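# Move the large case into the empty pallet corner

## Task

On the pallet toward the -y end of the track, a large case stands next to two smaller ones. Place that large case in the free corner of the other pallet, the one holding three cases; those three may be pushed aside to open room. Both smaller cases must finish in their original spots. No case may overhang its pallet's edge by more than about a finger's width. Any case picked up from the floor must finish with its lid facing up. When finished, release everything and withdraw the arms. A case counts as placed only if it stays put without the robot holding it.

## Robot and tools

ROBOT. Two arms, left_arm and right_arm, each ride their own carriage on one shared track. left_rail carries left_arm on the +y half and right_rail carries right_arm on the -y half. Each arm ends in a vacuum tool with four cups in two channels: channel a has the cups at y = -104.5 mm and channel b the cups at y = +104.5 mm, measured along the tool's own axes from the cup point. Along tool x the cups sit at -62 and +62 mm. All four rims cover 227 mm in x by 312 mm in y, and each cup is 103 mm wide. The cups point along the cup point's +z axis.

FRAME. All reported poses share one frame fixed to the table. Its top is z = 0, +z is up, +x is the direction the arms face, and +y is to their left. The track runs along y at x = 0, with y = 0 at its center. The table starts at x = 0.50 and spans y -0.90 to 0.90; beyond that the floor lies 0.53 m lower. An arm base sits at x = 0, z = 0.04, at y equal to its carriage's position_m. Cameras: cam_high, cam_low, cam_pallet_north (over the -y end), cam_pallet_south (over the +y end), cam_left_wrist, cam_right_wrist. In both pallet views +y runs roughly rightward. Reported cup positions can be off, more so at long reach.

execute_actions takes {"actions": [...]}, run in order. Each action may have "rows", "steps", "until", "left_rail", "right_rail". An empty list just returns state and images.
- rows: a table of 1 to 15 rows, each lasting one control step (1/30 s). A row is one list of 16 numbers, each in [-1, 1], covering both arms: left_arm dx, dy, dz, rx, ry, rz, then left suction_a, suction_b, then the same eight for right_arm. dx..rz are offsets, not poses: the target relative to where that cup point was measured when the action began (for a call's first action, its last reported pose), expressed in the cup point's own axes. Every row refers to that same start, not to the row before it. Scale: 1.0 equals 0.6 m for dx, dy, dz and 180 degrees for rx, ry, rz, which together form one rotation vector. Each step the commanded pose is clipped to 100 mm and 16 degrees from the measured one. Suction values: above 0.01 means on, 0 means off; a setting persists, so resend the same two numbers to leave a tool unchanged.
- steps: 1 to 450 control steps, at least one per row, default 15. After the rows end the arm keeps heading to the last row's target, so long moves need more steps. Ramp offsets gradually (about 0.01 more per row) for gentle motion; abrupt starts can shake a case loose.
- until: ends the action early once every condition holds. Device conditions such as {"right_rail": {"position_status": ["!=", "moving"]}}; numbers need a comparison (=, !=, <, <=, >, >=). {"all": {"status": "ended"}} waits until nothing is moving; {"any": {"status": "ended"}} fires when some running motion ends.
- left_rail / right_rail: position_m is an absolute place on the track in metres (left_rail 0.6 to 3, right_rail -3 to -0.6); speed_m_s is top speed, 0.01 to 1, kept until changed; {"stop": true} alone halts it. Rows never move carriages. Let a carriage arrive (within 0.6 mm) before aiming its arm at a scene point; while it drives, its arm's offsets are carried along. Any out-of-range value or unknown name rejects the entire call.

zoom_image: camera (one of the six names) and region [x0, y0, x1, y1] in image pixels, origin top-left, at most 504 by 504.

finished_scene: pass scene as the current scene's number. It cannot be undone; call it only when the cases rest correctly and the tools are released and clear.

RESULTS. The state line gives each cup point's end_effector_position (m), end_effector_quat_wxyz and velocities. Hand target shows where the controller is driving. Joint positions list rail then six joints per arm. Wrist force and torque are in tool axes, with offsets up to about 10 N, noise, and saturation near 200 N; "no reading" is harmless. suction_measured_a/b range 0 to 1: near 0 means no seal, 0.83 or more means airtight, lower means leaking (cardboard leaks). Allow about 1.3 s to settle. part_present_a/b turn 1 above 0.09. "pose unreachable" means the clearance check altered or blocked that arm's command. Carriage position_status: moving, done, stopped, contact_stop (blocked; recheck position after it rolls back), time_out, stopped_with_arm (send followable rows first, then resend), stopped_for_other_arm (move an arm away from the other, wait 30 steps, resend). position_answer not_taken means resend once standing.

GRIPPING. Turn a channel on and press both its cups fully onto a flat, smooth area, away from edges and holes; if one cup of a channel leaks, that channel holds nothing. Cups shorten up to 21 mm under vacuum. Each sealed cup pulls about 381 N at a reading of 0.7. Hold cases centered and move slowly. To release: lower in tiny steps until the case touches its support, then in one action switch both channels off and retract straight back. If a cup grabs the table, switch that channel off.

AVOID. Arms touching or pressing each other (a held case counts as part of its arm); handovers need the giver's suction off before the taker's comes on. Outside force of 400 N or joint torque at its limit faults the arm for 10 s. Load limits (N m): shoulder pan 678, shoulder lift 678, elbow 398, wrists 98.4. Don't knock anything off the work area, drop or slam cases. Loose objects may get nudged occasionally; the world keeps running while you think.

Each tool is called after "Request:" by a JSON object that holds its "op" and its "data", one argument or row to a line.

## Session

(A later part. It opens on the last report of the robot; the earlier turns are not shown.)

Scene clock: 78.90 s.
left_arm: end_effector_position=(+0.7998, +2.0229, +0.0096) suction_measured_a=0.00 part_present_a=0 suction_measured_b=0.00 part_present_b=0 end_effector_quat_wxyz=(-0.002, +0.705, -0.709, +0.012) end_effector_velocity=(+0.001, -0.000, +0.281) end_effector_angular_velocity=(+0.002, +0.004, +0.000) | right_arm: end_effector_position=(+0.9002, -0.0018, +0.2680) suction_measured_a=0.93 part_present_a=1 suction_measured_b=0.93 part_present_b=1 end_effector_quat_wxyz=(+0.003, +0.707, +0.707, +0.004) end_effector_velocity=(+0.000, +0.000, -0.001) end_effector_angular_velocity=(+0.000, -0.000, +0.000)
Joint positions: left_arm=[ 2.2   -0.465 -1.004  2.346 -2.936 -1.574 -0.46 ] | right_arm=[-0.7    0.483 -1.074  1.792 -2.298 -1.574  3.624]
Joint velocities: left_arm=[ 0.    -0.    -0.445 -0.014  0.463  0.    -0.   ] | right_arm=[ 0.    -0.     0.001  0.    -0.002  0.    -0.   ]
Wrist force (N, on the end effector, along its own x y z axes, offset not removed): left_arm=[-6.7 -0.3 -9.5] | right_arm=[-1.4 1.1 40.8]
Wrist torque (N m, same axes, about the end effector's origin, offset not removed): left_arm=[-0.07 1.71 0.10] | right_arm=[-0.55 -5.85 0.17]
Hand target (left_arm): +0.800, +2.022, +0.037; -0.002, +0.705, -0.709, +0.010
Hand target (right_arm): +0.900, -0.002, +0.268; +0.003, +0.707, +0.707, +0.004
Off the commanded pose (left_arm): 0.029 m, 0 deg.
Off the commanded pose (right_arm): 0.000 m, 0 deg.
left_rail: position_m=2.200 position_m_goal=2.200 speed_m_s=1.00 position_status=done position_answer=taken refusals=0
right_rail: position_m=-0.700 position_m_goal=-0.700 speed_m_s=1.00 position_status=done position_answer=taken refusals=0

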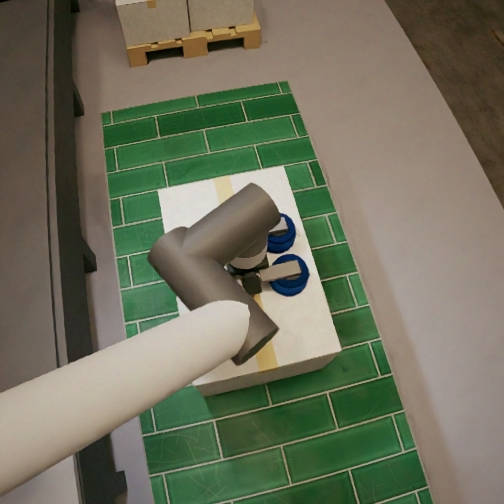

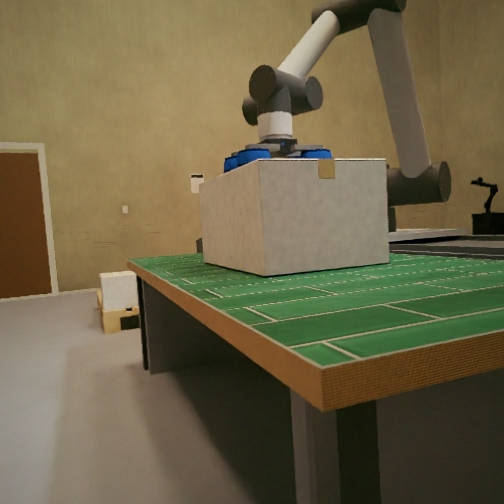

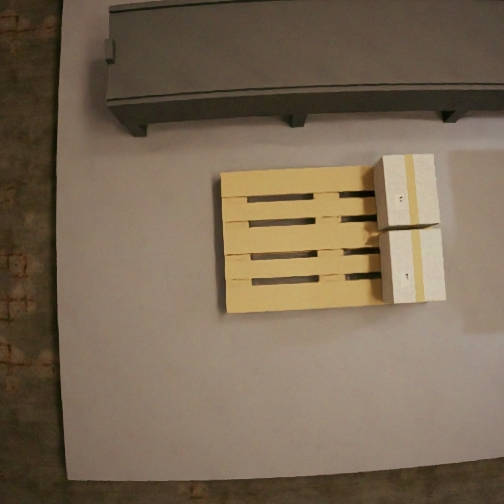

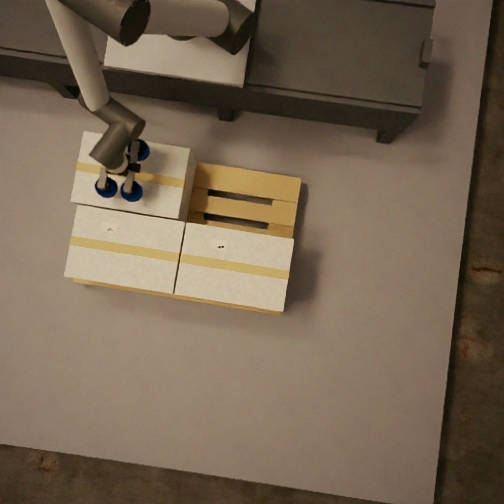

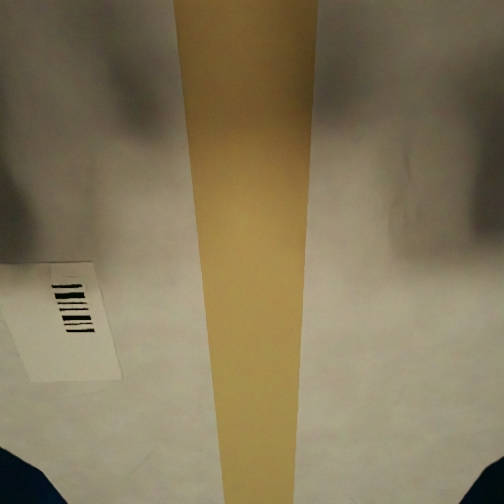

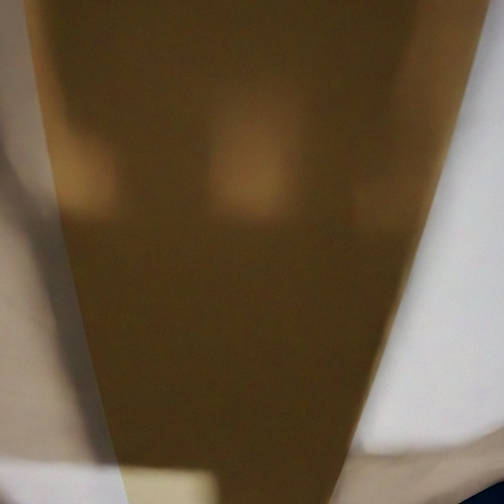

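Request:
{"op": "execute_actions", "data": {
  "actions": [
    {"rows": [
[0.0035,-0.0008,-0.0034,0,0,0,0,0, 0,0,0.001,0,0,0,1,1],
[0.0085,-0.002,-0.0082,-0.0005,-0.0003,0,0,0, 0,0,0.002,0,0,0,1,1],
[0.0155,-0.0037,-0.015,-0.001,-0.0007,-0.0002,0,0, 0,0,0.0025,0,0,0,1,1],
[0.0247,-0.0058,-0.024,-0.0015,-0.001,-0.0003,0,0, 0,0,0.0025,0,0,0,1,1],
[0.0367,-0.0087,-0.0356,-0.002,-0.0013,-0.0004,0,0, 0,0,0.0025,0,0,0,1,1],
[0.0515,-0.0122,-0.05,-0.0025,-0.0017,-0.0006,0,0, 0,0,0.0025,0,0,0,1,1],
[0.069,-0.0164,-0.067,-0.003,-0.002,-0.0008,0,0, 0,0,0.0025,0,0,0,1,1],
[0.0895,-0.0212,-0.087,-0.0035,-0.0024,-0.001,0,0, 0,0,0.0025,0,0,0,1,1],
[0.113,-0.0267,-0.109,-0.004,-0.0028,-0.0012,0,0, 0,0,0.0025,0,0,0,1,1],
[0.141,-0.0334,-0.137,-0.0045,-0.0032,-0.0013,0,0, 0,0,0.0025,0,0,0,1,1],
[0.176,-0.042,-0.171,-0.005,-0.0036,-0.0014,0,0, 0,0,0.0025,0,0,0,1,1],
[0.226,-0.053,-0.219,-0.0055,-0.004,-0.0015,0,0, 0,0,0.0025,0,0,0,1,1],
[0.296,-0.070,-0.287,-0.006,-0.0043,-0.0016,0,0, 0,0,0.0025,0,0,0,1,1],
[0.423,-0.10,-0.41,-0.0063,-0.0045,-0.0017,0,0, 0,0,0.0025,0,0,0,1,1],
[0.705,-0.167,-0.684,-0.0063,-0.0045,-0.0018,0,0, 0,0,0.0025,0,0,0,1,1]
], "steps": 42}
  ]
}}

Scene clock: 81.77 s.
left_arm: end_effector_position=(+0.8858, +1.6119, +0.4231) suction_measured_a=0.00 part_present_a=0 suction_measured_b=0.00 part_present_b=0 end_effector_quat_wxyz=(-0.000, +0.707, -0.707, +0.002) end_effector_velocity=(+0.035, -0.076, +0.054) end_effector_angular_velocity=(+0.027, +0.027, +0.006) | right_arm: end_effector_position=(+0.9002, -0.0018, +0.2665) suction_measured_a=0.93 part_present_a=1 suction_measured_b=0.93 part_present_b=1 end_effector_quat_wxyz=(+0.003, +0.707, +0.707, +0.004) end_effector_velocity=(-0.000, -0.000, -0.000) end_effector_angular_velocity=(-0.000, +0.000, +0.000)
Joint positions: left_arm=[ 2.2   -0.777 -1.258  1.815 -2.132 -1.57  -0.777] | right_arm=[-0.7    0.483 -1.073  1.793 -2.3   -1.574  3.624]
Joint velocities: left_arm=[ 0.    -0.028  0.046 -0.163  0.155  0.    -0.034] | right_arm=[ 0. -0.  0.  0. -0.  0. -0.]
Wrist force (N, on the end effector, along its own x y z axes, offset not removed): left_arm=[-1.5 -0.5 -2.4] | right_arm=[-5.6 3.7 29.1]
Wrist torque (N m, same axes, about the end effector's origin, offset not removed): left_arm=[-0.09 1.06 0.15] | right_arm=[1.59 -3.86 -0.38]
Hand target (left_arm): +0.889, +1.605, +0.428; -0.000, +0.707, -0.707, -0.000
Hand target (right_arm): +0.900, -0.002, +0.266; +0.003, +0.707, +0.707, +0.004
Off the commanded pose (left_arm): 0.009 m, 0 deg.
Off the commanded pose (right_arm): 0.000 m, 0 deg.
left_rail: position_m=2.200 position_m_goal=2.200 speed_m_s=1.00 position_status=done position_answer=taken refusals=0
right_rail: position_m=-0.700 position_m_goal=-0.700 speed_m_s=1.00 position_status=done position_answer=taken refusals=0

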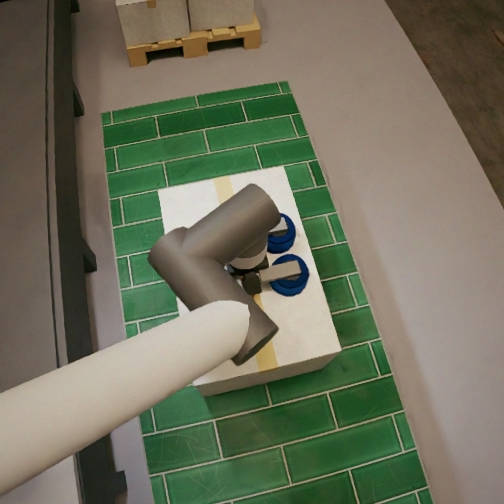

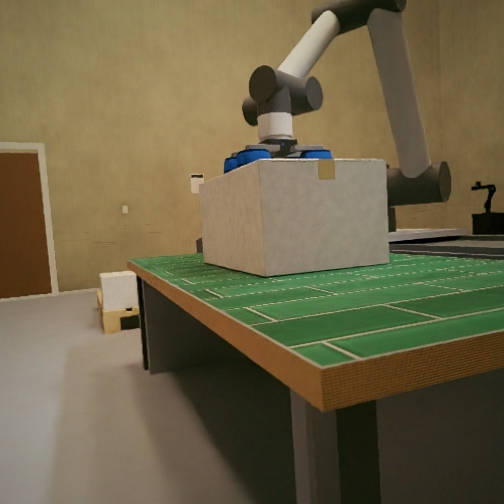

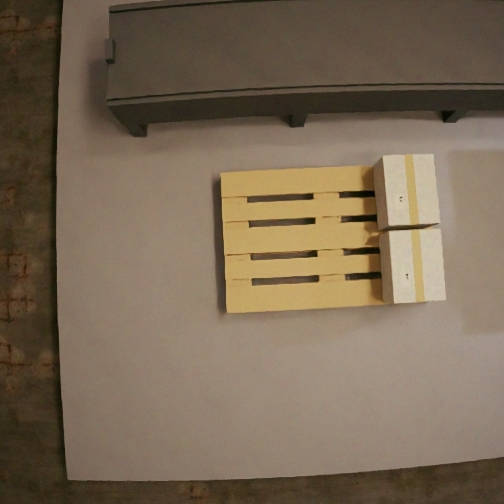

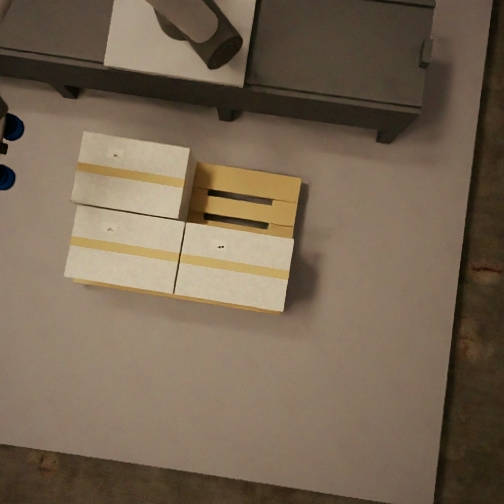

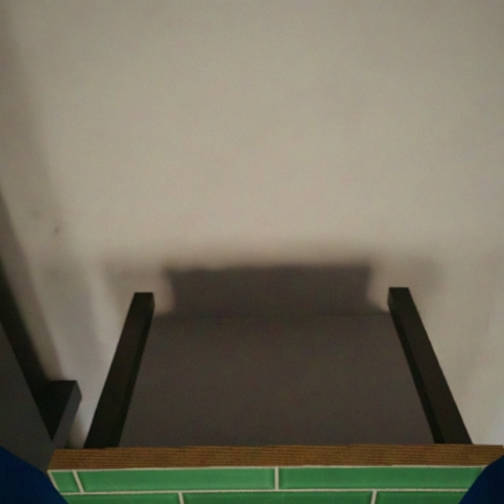

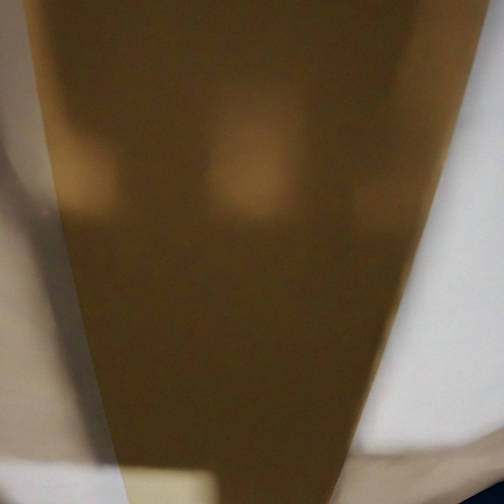

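Request:
{"op": "execute_actions", "data": {
  "actions": [
    {"rows": [
[0,0,0,0,0,0,0,0, 0,0,-0.0067,0,0,0,0,0],
[0,0,0,0,0,0,0,0, 0,0,-0.0167,0,0,0,0,0],
[0,0,0,0,0,0,0,0, 0,0,-0.03,0,0,0,0,0],
[0,0,0,0,0,0,0,0, 0,0,-0.047,0,0,0,0,0],
[0,0,0,0,0,0,0,0, 0,0,-0.067,0,0,0,0,0],
[0,0,0,0,0,0,0,0, 0,0,-0.092,0,0,0,0,0],
[0,0,0,0,0,0,0,0, 0,0,-0.125,0,0,0,0,0],
[0,0,0,0,0,0,0,0, 0,0,-0.167,0,0,0,0,0],
[0,0,0,0,0,0,0,0, 0,0,-0.208,0,0,0,0,0],
[0,0,0,0,0,0,0,0, 0,0,-0.25,0,0,0,0,0],
[0,0,0,0,0,0,0,0, 0,0,-0.283,0,0,0,0,0],
[0,0,0,0,0,0,0,0, 0,0,-0.31,0,0,0,0,0],
[0,0,0,0,0,0,0,0, 0,0,-0.33,0,0,0,0,0]
], "steps": 20}
  ]
}}

Scene clock: 85.70 s.
left_arm: end_effector_position=(+0.8857, +1.6117, +0.4230) suction_measured_a=0.00 part_present_a=0 suction_measured_b=0.00 part_present_b=0 end_effector_quat_wxyz=(-0.000, +0.707, -0.707, +0.002) end_effector_velocity=(+0.000, +0.000, +0.000) end_effector_angular_velocity=(-0.000, -0.000, +0.000) | right_arm: end_effector_position=(+0.8983, -0.0023, +0.4575) suction_measured_a=0.00 part_present_a=0 suction_measured_b=0.00 part_present_b=0 end_effector_quat_wxyz=(+0.003, +0.707, +0.707, +0.005) end_effector_velocity=(+0.001, +0.001, +0.078) end_effector_angular_velocity=(-0.013, +0.024, +0.000)
Joint positions: left_arm=[ 2.2   -0.777 -1.258  1.815 -2.132 -1.57  -0.777] | right_arm=[-0.7    0.483 -1.202  1.682 -2.063 -1.574  3.625]
Joint velocities: left_arm=[ 0.  0. -0.  0. -0.  0.  0.] | right_arm=[ 0.     0.    -0.035 -0.076  0.138 -0.    -0.   ]
Wrist force (N, on the end effector, along its own x y z axes, offset not removed): left_arm=[-5.8 -0.4 -2.3] | right_arm=[-1.5 7.6 -4.8]
Wrist torque (N m, same axes, about the end effector's origin, offset not removed): left_arm=[-0.11 1.62 0.17] | right_arm=[0.41 0.54 -0.25]
Hand target (left_arm): +0.886, +1.612, +0.423; -0.000, +0.707, -0.707, +0.002
Hand target (right_arm): +0.899, -0.002, +0.465; +0.003, +0.707, +0.707, +0.004
Off the commanded pose (left_arm): 0.000 m, 0 deg.
Off the commanded pose (right_arm): 0.007 m, 0 deg.
left_rail: position_m=2.200 position_m_goal=2.200 speed_m_s=1.00 position_status=done position_answer=taken refusals=0
right_rail: position_m=-0.700 position_m_goal=-0.700 speed_m_s=1.00 position_status=done position_answer=taken refusals=0

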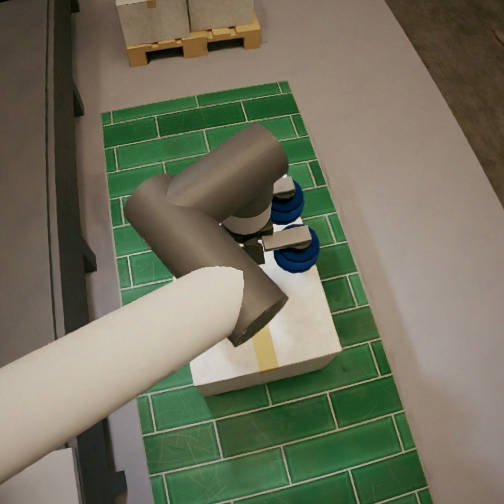

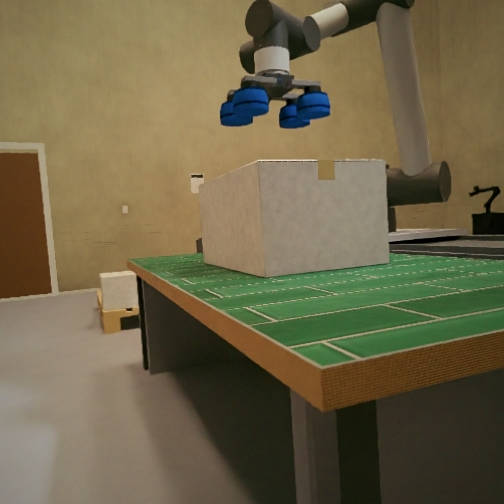

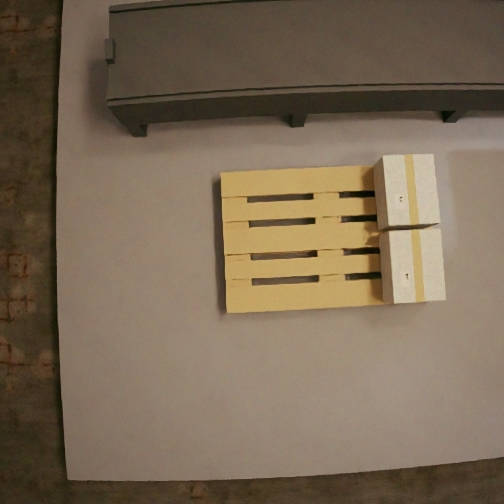

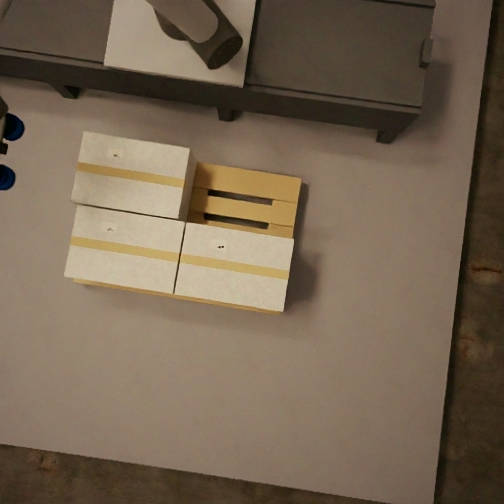

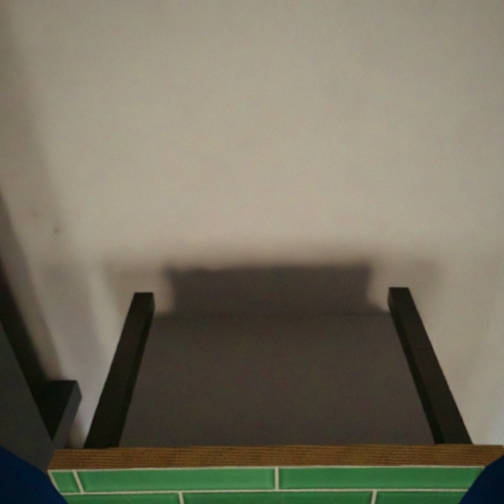

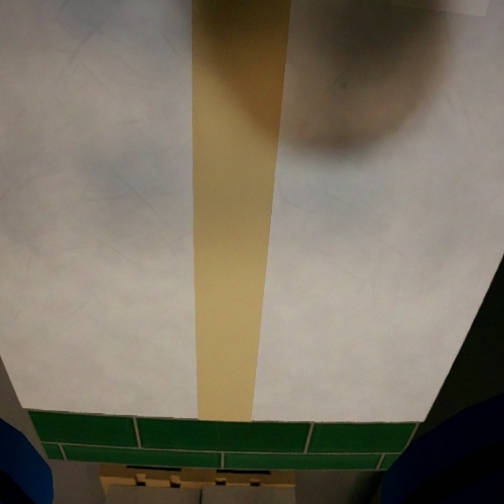

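Request:
{"op": "execute_actions", "data": {
  "actions": [
    {"right_rail": {"position_m": -2.0}, "steps": 1}
  ]
}}

Scene clock: 85.93 s.
left_arm: end_effector_position=(+0.8857, +1.6118, +0.4231) suction_measured_a=0.00 part_present_a=0 suction_measured_b=0.00 part_present_b=0 end_effector_quat_wxyz=(-0.000, +0.707, -0.707, +0.002) end_effector_velocity=(+0.000, +0.000, +0.000) end_effector_angular_velocity=(+0.000, -0.000, +0.000) | right_arm: end_effector_position=(+0.8985, -0.0022, +0.4639) suction_measured_a=0.00 part_present_a=0 suction_measured_b=0.00 part_present_b=0 end_effector_quat_wxyz=(+0.003, +0.707, +0.707, +0.004) end_effector_velocity=(+0.000, +0.000, +0.006) end_effector_angular_velocity=(-0.001, +0.002, +0.001)
Joint positions: left_arm=[ 2.2   -0.777 -1.258  1.815 -2.132 -1.57  -0.777] | right_arm=[-0.7    0.483 -1.205  1.676 -2.051 -1.574  3.624]
Joint velocities: left_arm=[ 0.  0. -0.  0. -0.  0.  0.] | right_arm=[ 0.     0.    -0.002 -0.006  0.011  0.    -0.001]
Wrist force (N, on the end effector, along its own x y z axes, offset not removed): left_arm=[-5.5 -2.9 -3.2] | right_arm=[-2.0 1.7 -4.6]
Wrist torque (N m, same axes, about the end effector's origin, offset not removed): left_arm=[-0.47 1.43 0.13] | right_arm=[-0.54 0.49 -0.13]
Hand target (left_arm): +0.886, +1.612, +0.423; -0.000, +0.707, -0.707, +0.002
Hand target (right_arm): +0.899, -0.004, +0.465; +0.003, +0.707, +0.707, +0.004
Off the commanded pose (left_arm): 0.000 m, 0 deg.
Off the commanded pose (right_arm): 0.001 m, 0 deg.
left_rail: position_m=2.200 position_m_goal=2.200 speed_m_s=1.00 position_status=done position_answer=taken refusals=0
right_rail: position_m=-0.700 position_m_goal=-2.000 speed_m_s=1.00 position_status=moving position_answer=taken refusals=0

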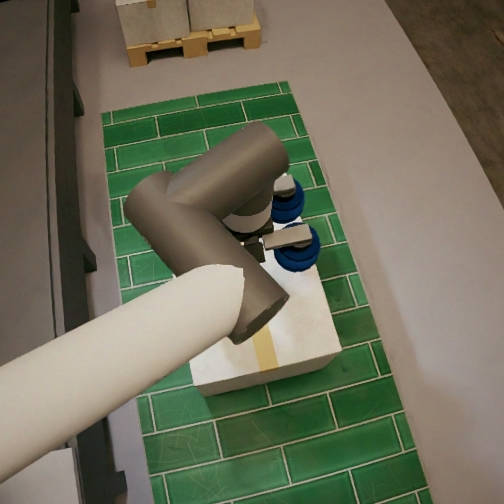

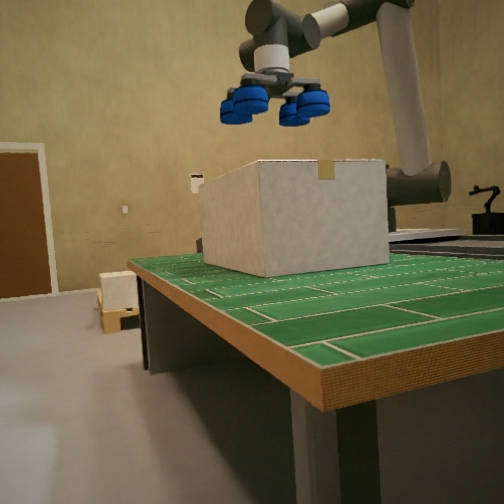

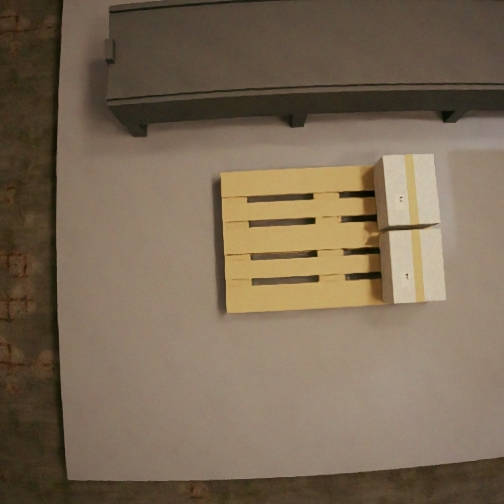

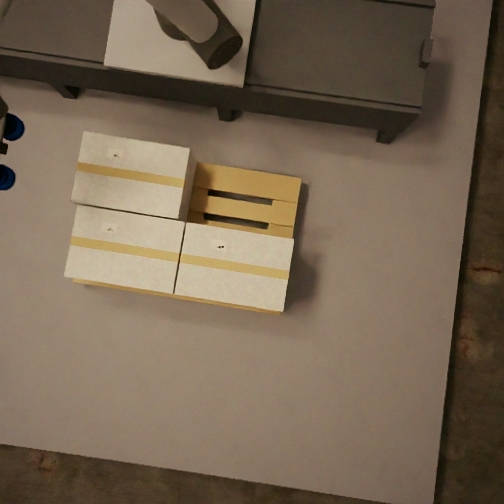

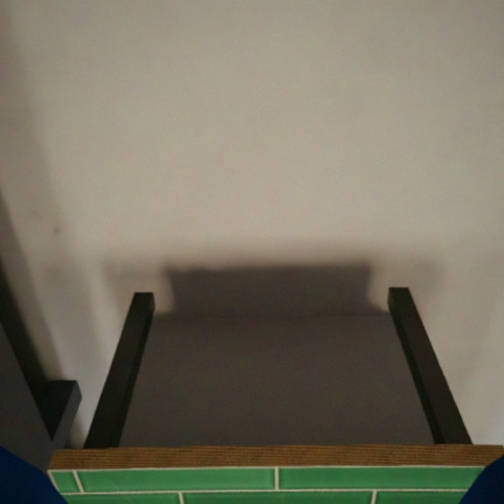

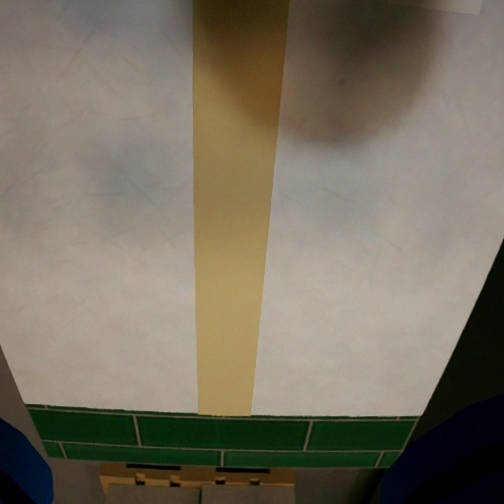

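Request:
{"op": "execute_actions", "data": {
  "actions": [
    {"left_rail": {"position_m": 0.6}, "steps": 1}
  ]
}}

Scene clock: 86.57 s.
left_arm: end_effector_position=(+0.8858, +1.6119, +0.4231) suction_measured_a=0.00 part_present_a=0 suction_measured_b=0.00 part_present_b=0 end_effector_quat_wxyz=(-0.000, +0.707, -0.707, +0.002) end_effector_velocity=(+0.000, +0.000, +0.000) end_effector_angular_velocity=(-0.000, -0.000, +0.000) | right_arm: end_effector_position=(+0.8986, -0.3737, +0.4647) suction_measured_a=0.00 part_present_a=0 suction_measured_b=0.00 part_present_b=0 end_effector_quat_wxyz=(+0.003, +0.707, +0.707, +0.004) end_effector_velocity=(-0.000, -1.001, +0.000) end_effector_angular_velocity=(+0.000, -0.000, +0.000)
Joint positions: left_arm=[ 2.2   -0.777 -1.258  1.815 -2.132 -1.57  -0.777] | right_arm=[-1.071  0.483 -1.205  1.675 -2.05  -1.574  3.624]
Joint velocities: left_arm=[ 0.  0. -0.  0.  0.  0.  0.] | right_arm=[-1.001 -0.    -0.     0.    -0.     0.    -0.   ]
Wrist force (N, on the end effector, along its own x y z axes, offset not removed): left_arm=[-9.8 -1.3 2.6] | right_arm=[-0.7 0.8 3.7]
Wrist torque (N m, same axes, about the end effector's origin, offset not removed): left_arm=[-0.16 2.12 -0.02] | right_arm=[-0.21 0.15 0.17]
Hand target (left_arm): +0.886, +1.610, +0.423; -0.000, +0.707, -0.707, +0.002
Hand target (right_arm): +0.899, -0.436, +0.465; +0.003, +0.707, +0.707, +0.004
Off the commanded pose (left_arm): 0.000 m, 0 deg.
Off the commanded pose (right_arm): 0.000 m, 0 deg.
left_rail: position_m=2.200 position_m_goal=0.600 speed_m_s=1.00 position_status=moving position_answer=taken refusals=0
right_rail: position_m=-1.071 position_m_goal=-2.000 speed_m_s=1.00 position_status=moving position_answer=taken refusals=0

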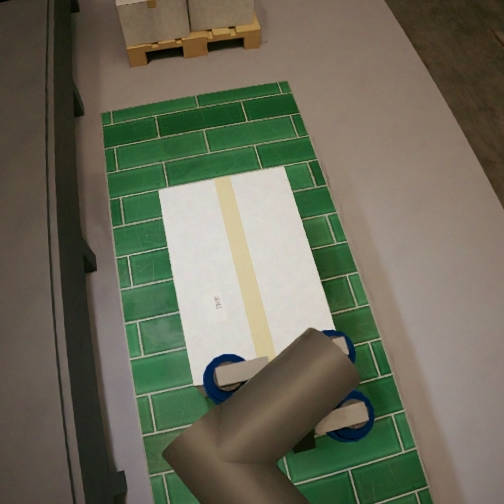

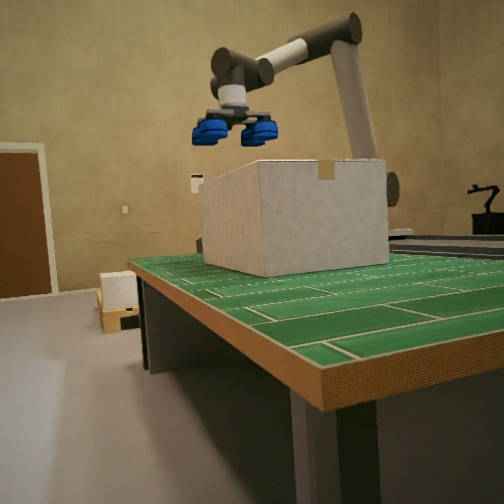

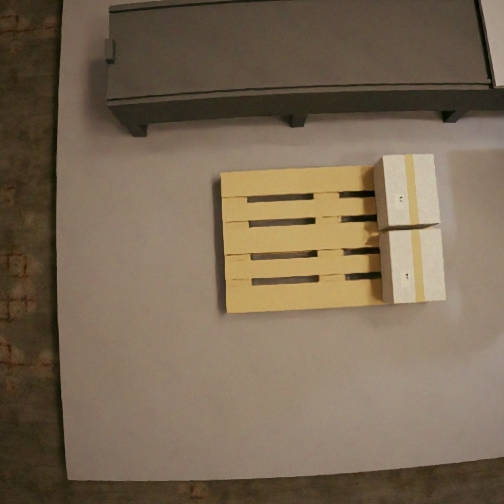

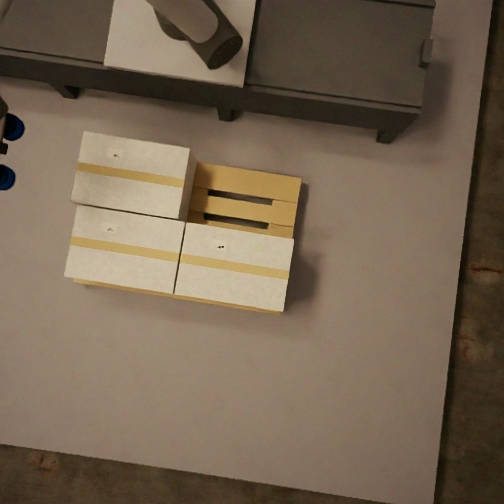

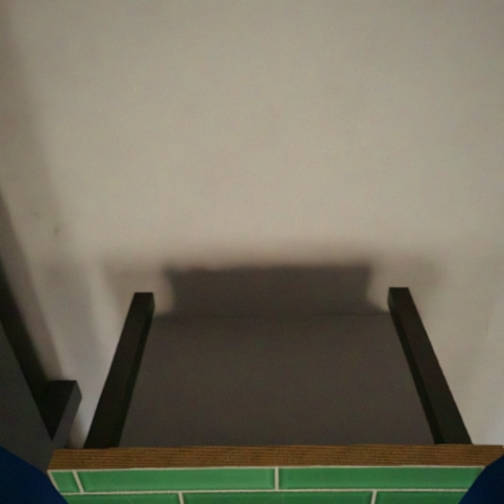

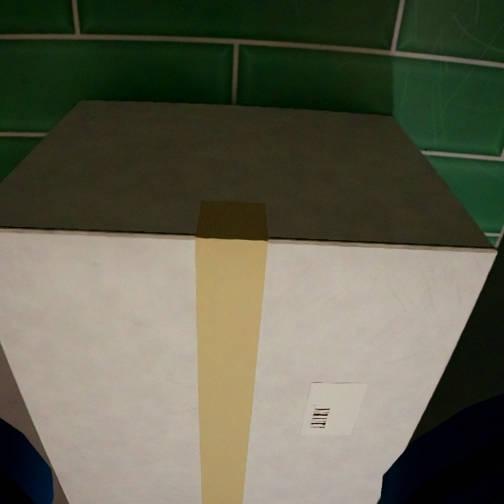

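Request:
{"op": "execute_actions", "data": {
  "actions": []
}}

Request:
{"op": "zoom_image", "data": {
  "camera": "cam_high",
  "region": [120, 140, 400, 420]
}}

Scene clock: 87.00 s.
left_arm: end_effector_position=(+0.8858, +1.4344, +0.4232) suction_measured_a=0.00 part_present_a=0 suction_measured_b=0.00 part_present_b=0 end_effector_quat_wxyz=(-0.000, +0.707, -0.707, +0.002) end_effector_velocity=(-0.000, -0.840, -0.000) end_effector_angular_velocity=(+0.000, +0.000, -0.000) | right_arm: end_effector_position=(+0.8986, -0.8071, +0.4647) suction_measured_a=0.00 part_present_a=0 suction_measured_b=0.00 part_present_b=0 end_effector_quat_wxyz=(+0.003, +0.707, +0.707, +0.004) end_effector_velocity=(-0.000, -1.000, +0.000) end_effector_angular_velocity=(+0.000, -0.000, -0.000)
Joint positions: left_arm=[ 2.022 -0.776 -1.258  1.815 -2.132 -1.57  -0.777] | right_arm=[-1.505  0.483 -1.205  1.675 -2.05  -1.574  3.624]
Joint velocities: left_arm=[-0.84 -0.    0.   -0.    0.    0.   -0.  ] | right_arm=[-1. -0. -0.  0. -0. -0. -0.]
Wrist force (N, on the end effector, along its own x y z axes, offset not removed): left_arm=[-14.8 -0.7 -1.2] | right_arm=[2.5 1.6 -0.3]
Wrist torque (N m, same axes, about the end effector's origin, offset not removed): left_arm=[-0.11 2.56 0.22] | right_arm=[-0.36 -0.06 0.03]
Hand target (left_arm): +0.886, +1.378, +0.423; -0.000, +0.707, -0.707, +0.002
Hand target (right_arm): +0.899, -0.869, +0.465; +0.003, +0.707, +0.707, +0.004
Off the commanded pose (left_arm): 0.000 m, 0 deg.
Off the commanded pose (right_arm): 0.000 m, 0 deg.
left_rail: position_m=2.022 position_m_goal=0.600 speed_m_s=1.00 position_status=moving position_answer=taken refusals=0
right_rail: position_m=-1.505 position_m_goal=-2.000 speed_m_s=1.00 position_status=moving position_answer=taken refusals=0

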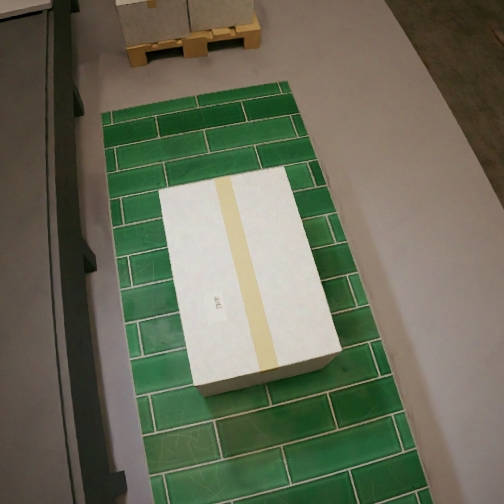

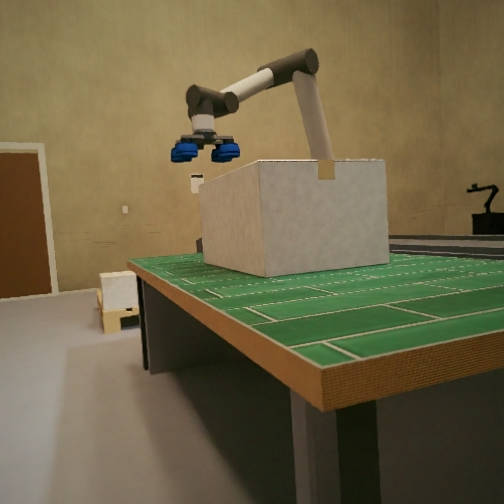

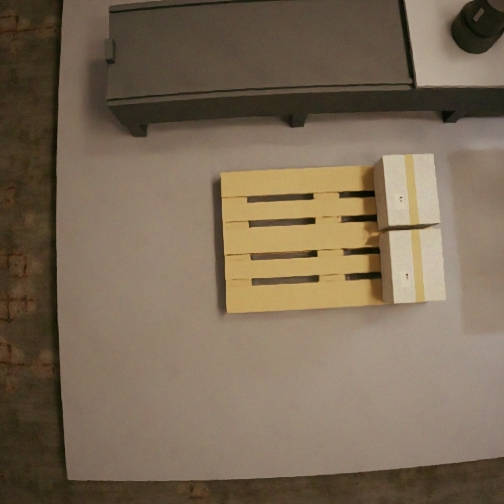

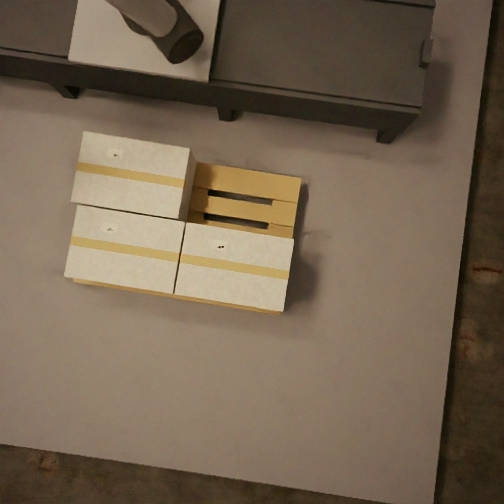

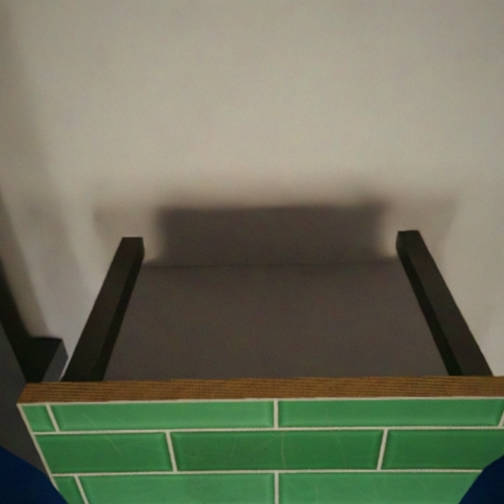

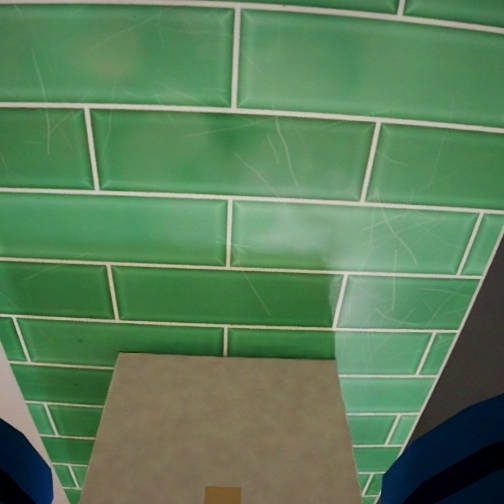

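Region (120, 140, 400, 420) of cam_high's 504x504 image, scaled by 1.800, with more detail than that image has.

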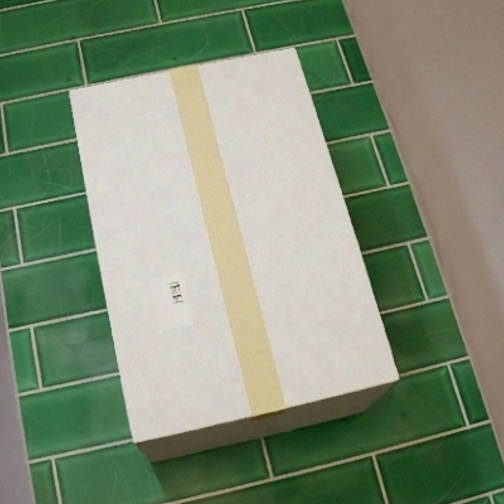

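Request:
{"op": "execute_actions", "data": {
  "actions": []
}}

Scene clock: 88.37 s.
left_arm: end_effector_position=(+0.8857, +0.1086, +0.4230) suction_measured_a=0.00 part_present_a=0 suction_measured_b=0.00 part_present_b=0 end_effector_quat_wxyz=(-0.000, +0.707, -0.707, +0.002) end_effector_velocity=(-0.000, -0.627, -0.000) end_effector_angular_velocity=(-0.000, +0.000, -0.000) | right_arm: end_effector_position=(+0.8986, -1.3022, +0.4647) suction_measured_a=0.00 part_present_a=0 suction_measured_b=0.00 part_present_b=0 end_effector_quat_wxyz=(+0.003, +0.707, +0.707, +0.004) end_effector_velocity=(-0.000, +0.000, -0.000) end_effector_angular_velocity=(+0.000, +0.000, +0.000)
Joint positions: left_arm=[ 0.697 -0.777 -1.258  1.815 -2.132 -1.57  -0.777] | right_arm=[-2.     0.483 -1.205  1.675 -2.05  -1.574  3.624]
Joint velocities: left_arm=[-0.627 -0.     0.    -0.     0.    -0.    -0.   ] | right_arm=[ 0.  0.  0. -0.  0.  0.  0.]
Wrist force (N, on the end effector, along its own x y z axes, offset not removed): left_arm=[-0.4 -3.3 0.8] | right_arm=[-1.9 3.2 -1.7]
Wrist torque (N m, same axes, about the end effector's origin, offset not removed): left_arm=[-0.41 1.06 0.20] | right_arm=[-0.05 0.43 0.07]
Hand target (left_arm): +0.886, +0.074, +0.423; -0.000, +0.707, -0.707, +0.002
Hand target (right_arm): +0.899, -1.302, +0.465; +0.003, +0.707, +0.707, +0.004
Off the commanded pose (left_arm): 0.000 m, 0 deg.
Off the commanded pose (right_arm): 0.000 m, 0 deg.
left_rail: position_m=0.697 position_m_goal=0.600 speed_m_s=1.00 position_status=moving position_answer=taken refusals=0
right_rail: position_m=-2.000 position_m_goal=-2.000 speed_m_s=1.00 position_status=done position_answer=taken refusals=0

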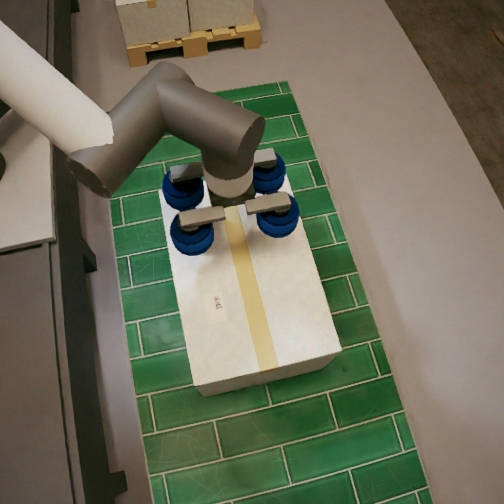

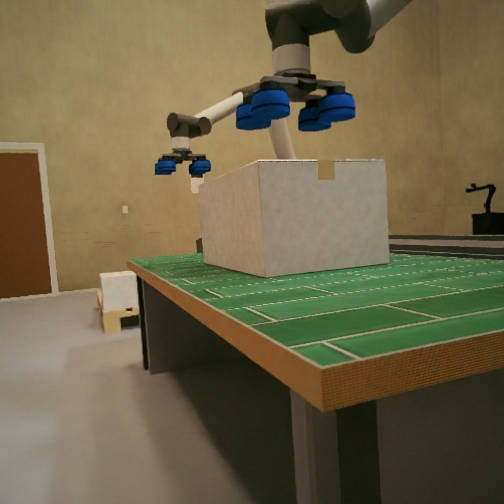

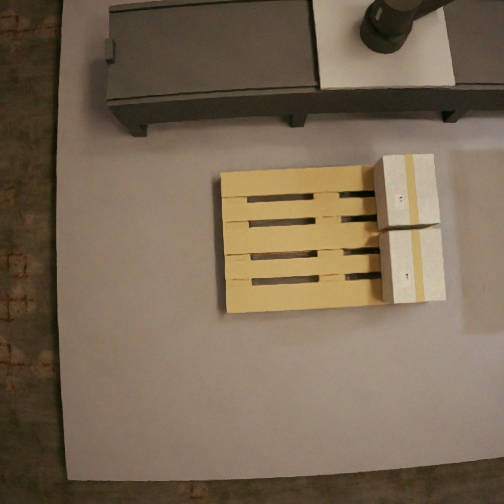

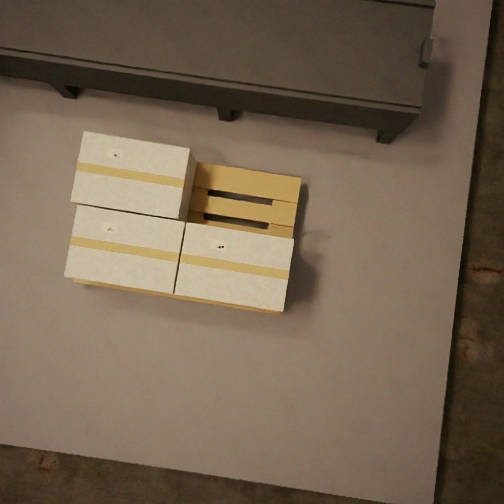

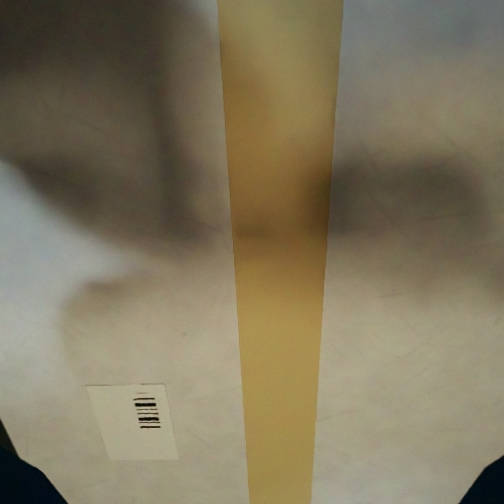

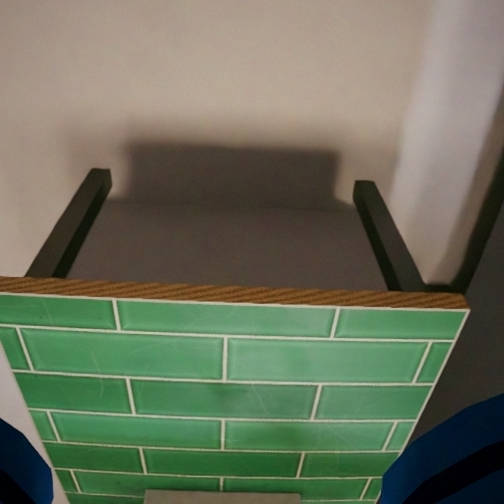

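Request:
{"op": "execute_actions", "data": {
  "actions": [
    {"steps": 1, "until": {"left_rail": {"position_status": ["!=", "moving"]}}}
  ]
}}

Scene clock: 88.90 s.
left_arm: end_effector_position=(+0.8857, +0.0116, +0.4230) suction_measured_a=0.00 part_present_a=0 suction_measured_b=0.00 part_present_b=0 end_effector_quat_wxyz=(-0.000, +0.707, -0.707, +0.002) end_effector_velocity=(+0.000, +0.000, -0.000) end_effector_angular_velocity=(+0.000, +0.000, +0.000) | right_arm: end_effector_position=(+0.8986, -1.3022, +0.4647) suction_measured_a=0.00 part_present_a=0 suction_measured_b=0.00 part_present_b=0 end_effector_quat_wxyz=(+0.003, +0.707, +0.707, +0.004) end_effector_velocity=(+0.000, +0.000, -0.000) end_effector_angular_velocity=(-0.000, +0.000, +0.000)
Joint positions: left_arm=[ 0.6   -0.777 -1.258  1.815 -2.132 -1.57  -0.777] | right_arm=[-2.     0.483 -1.205  1.675 -2.05  -1.574  3.624]
Joint velocities: left_arm=[ 0.  0.  0.  0. -0. -0. -0.] | right_arm=[ 0.  0.  0.  0. -0.  0. -0.]
Wrist force (N, on the end effector, along its own x y z axes, offset not removed): left_arm=[-4.9 -2.5 -3.7] | right_arm=[-6.0 2.4 2.7]
Wrist torque (N m, same axes, about the end effector's origin, offset not removed): left_arm=[-0.30 1.41 0.13] | right_arm=[-0.27 0.95 -0.01]
Hand target (left_arm): +0.886, +0.012, +0.423; -0.000, +0.707, -0.707, +0.002
Hand target (right_arm): +0.899, -1.302, +0.465; +0.003, +0.707, +0.707, +0.004
Off the commanded pose (left_arm): 0.000 m, 0 deg.
Off the commanded pose (right_arm): 0.000 m, 0 deg.
left_rail: position_m=0.600 position_m_goal=0.600 speed_m_s=1.00 position_status=done position_answer=taken refusals=0
right_rail: position_m=-2.000 position_m_goal=-2.000 speed_m_s=1.00 position_status=done position_answer=taken refusals=0

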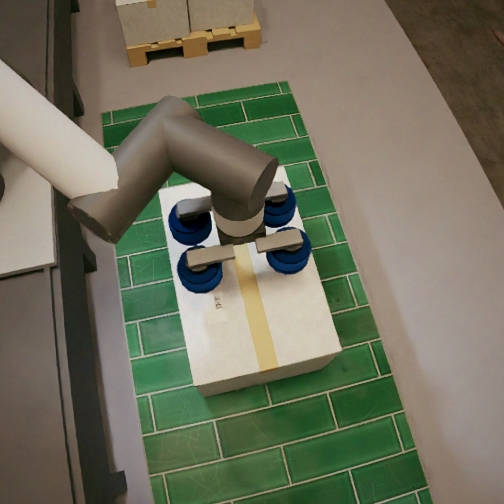

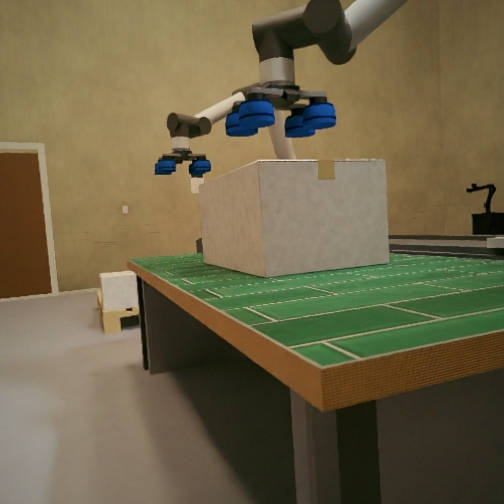

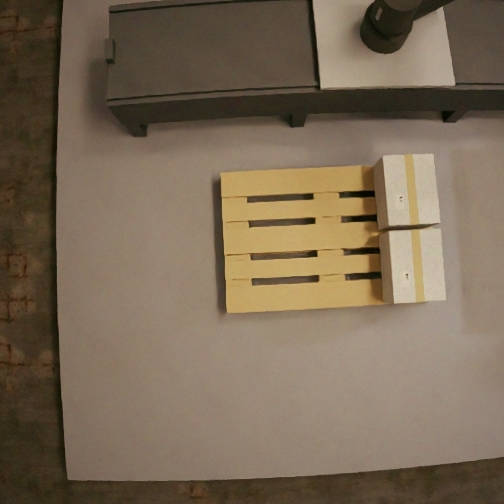

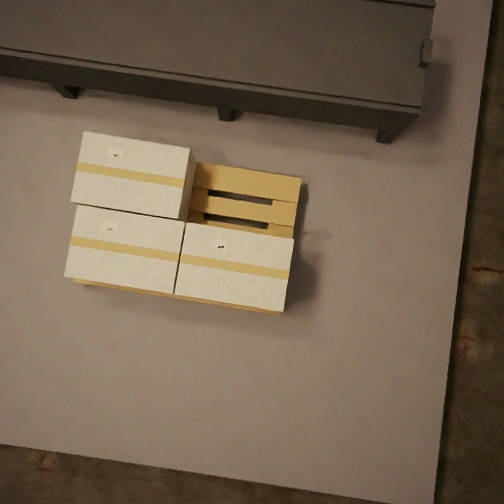

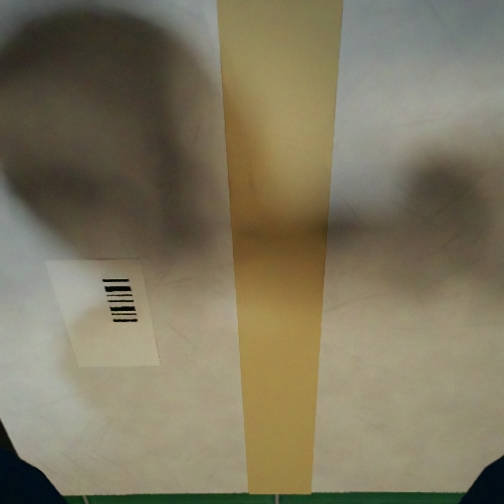

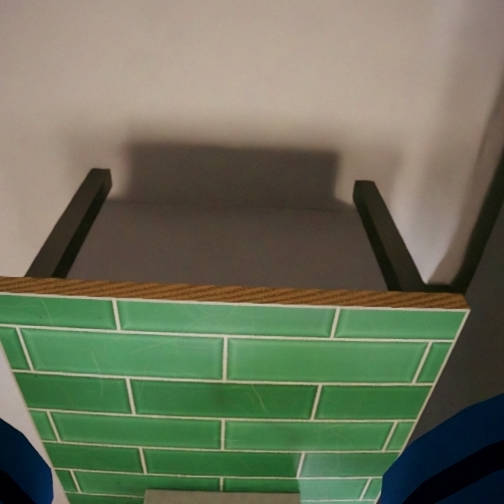

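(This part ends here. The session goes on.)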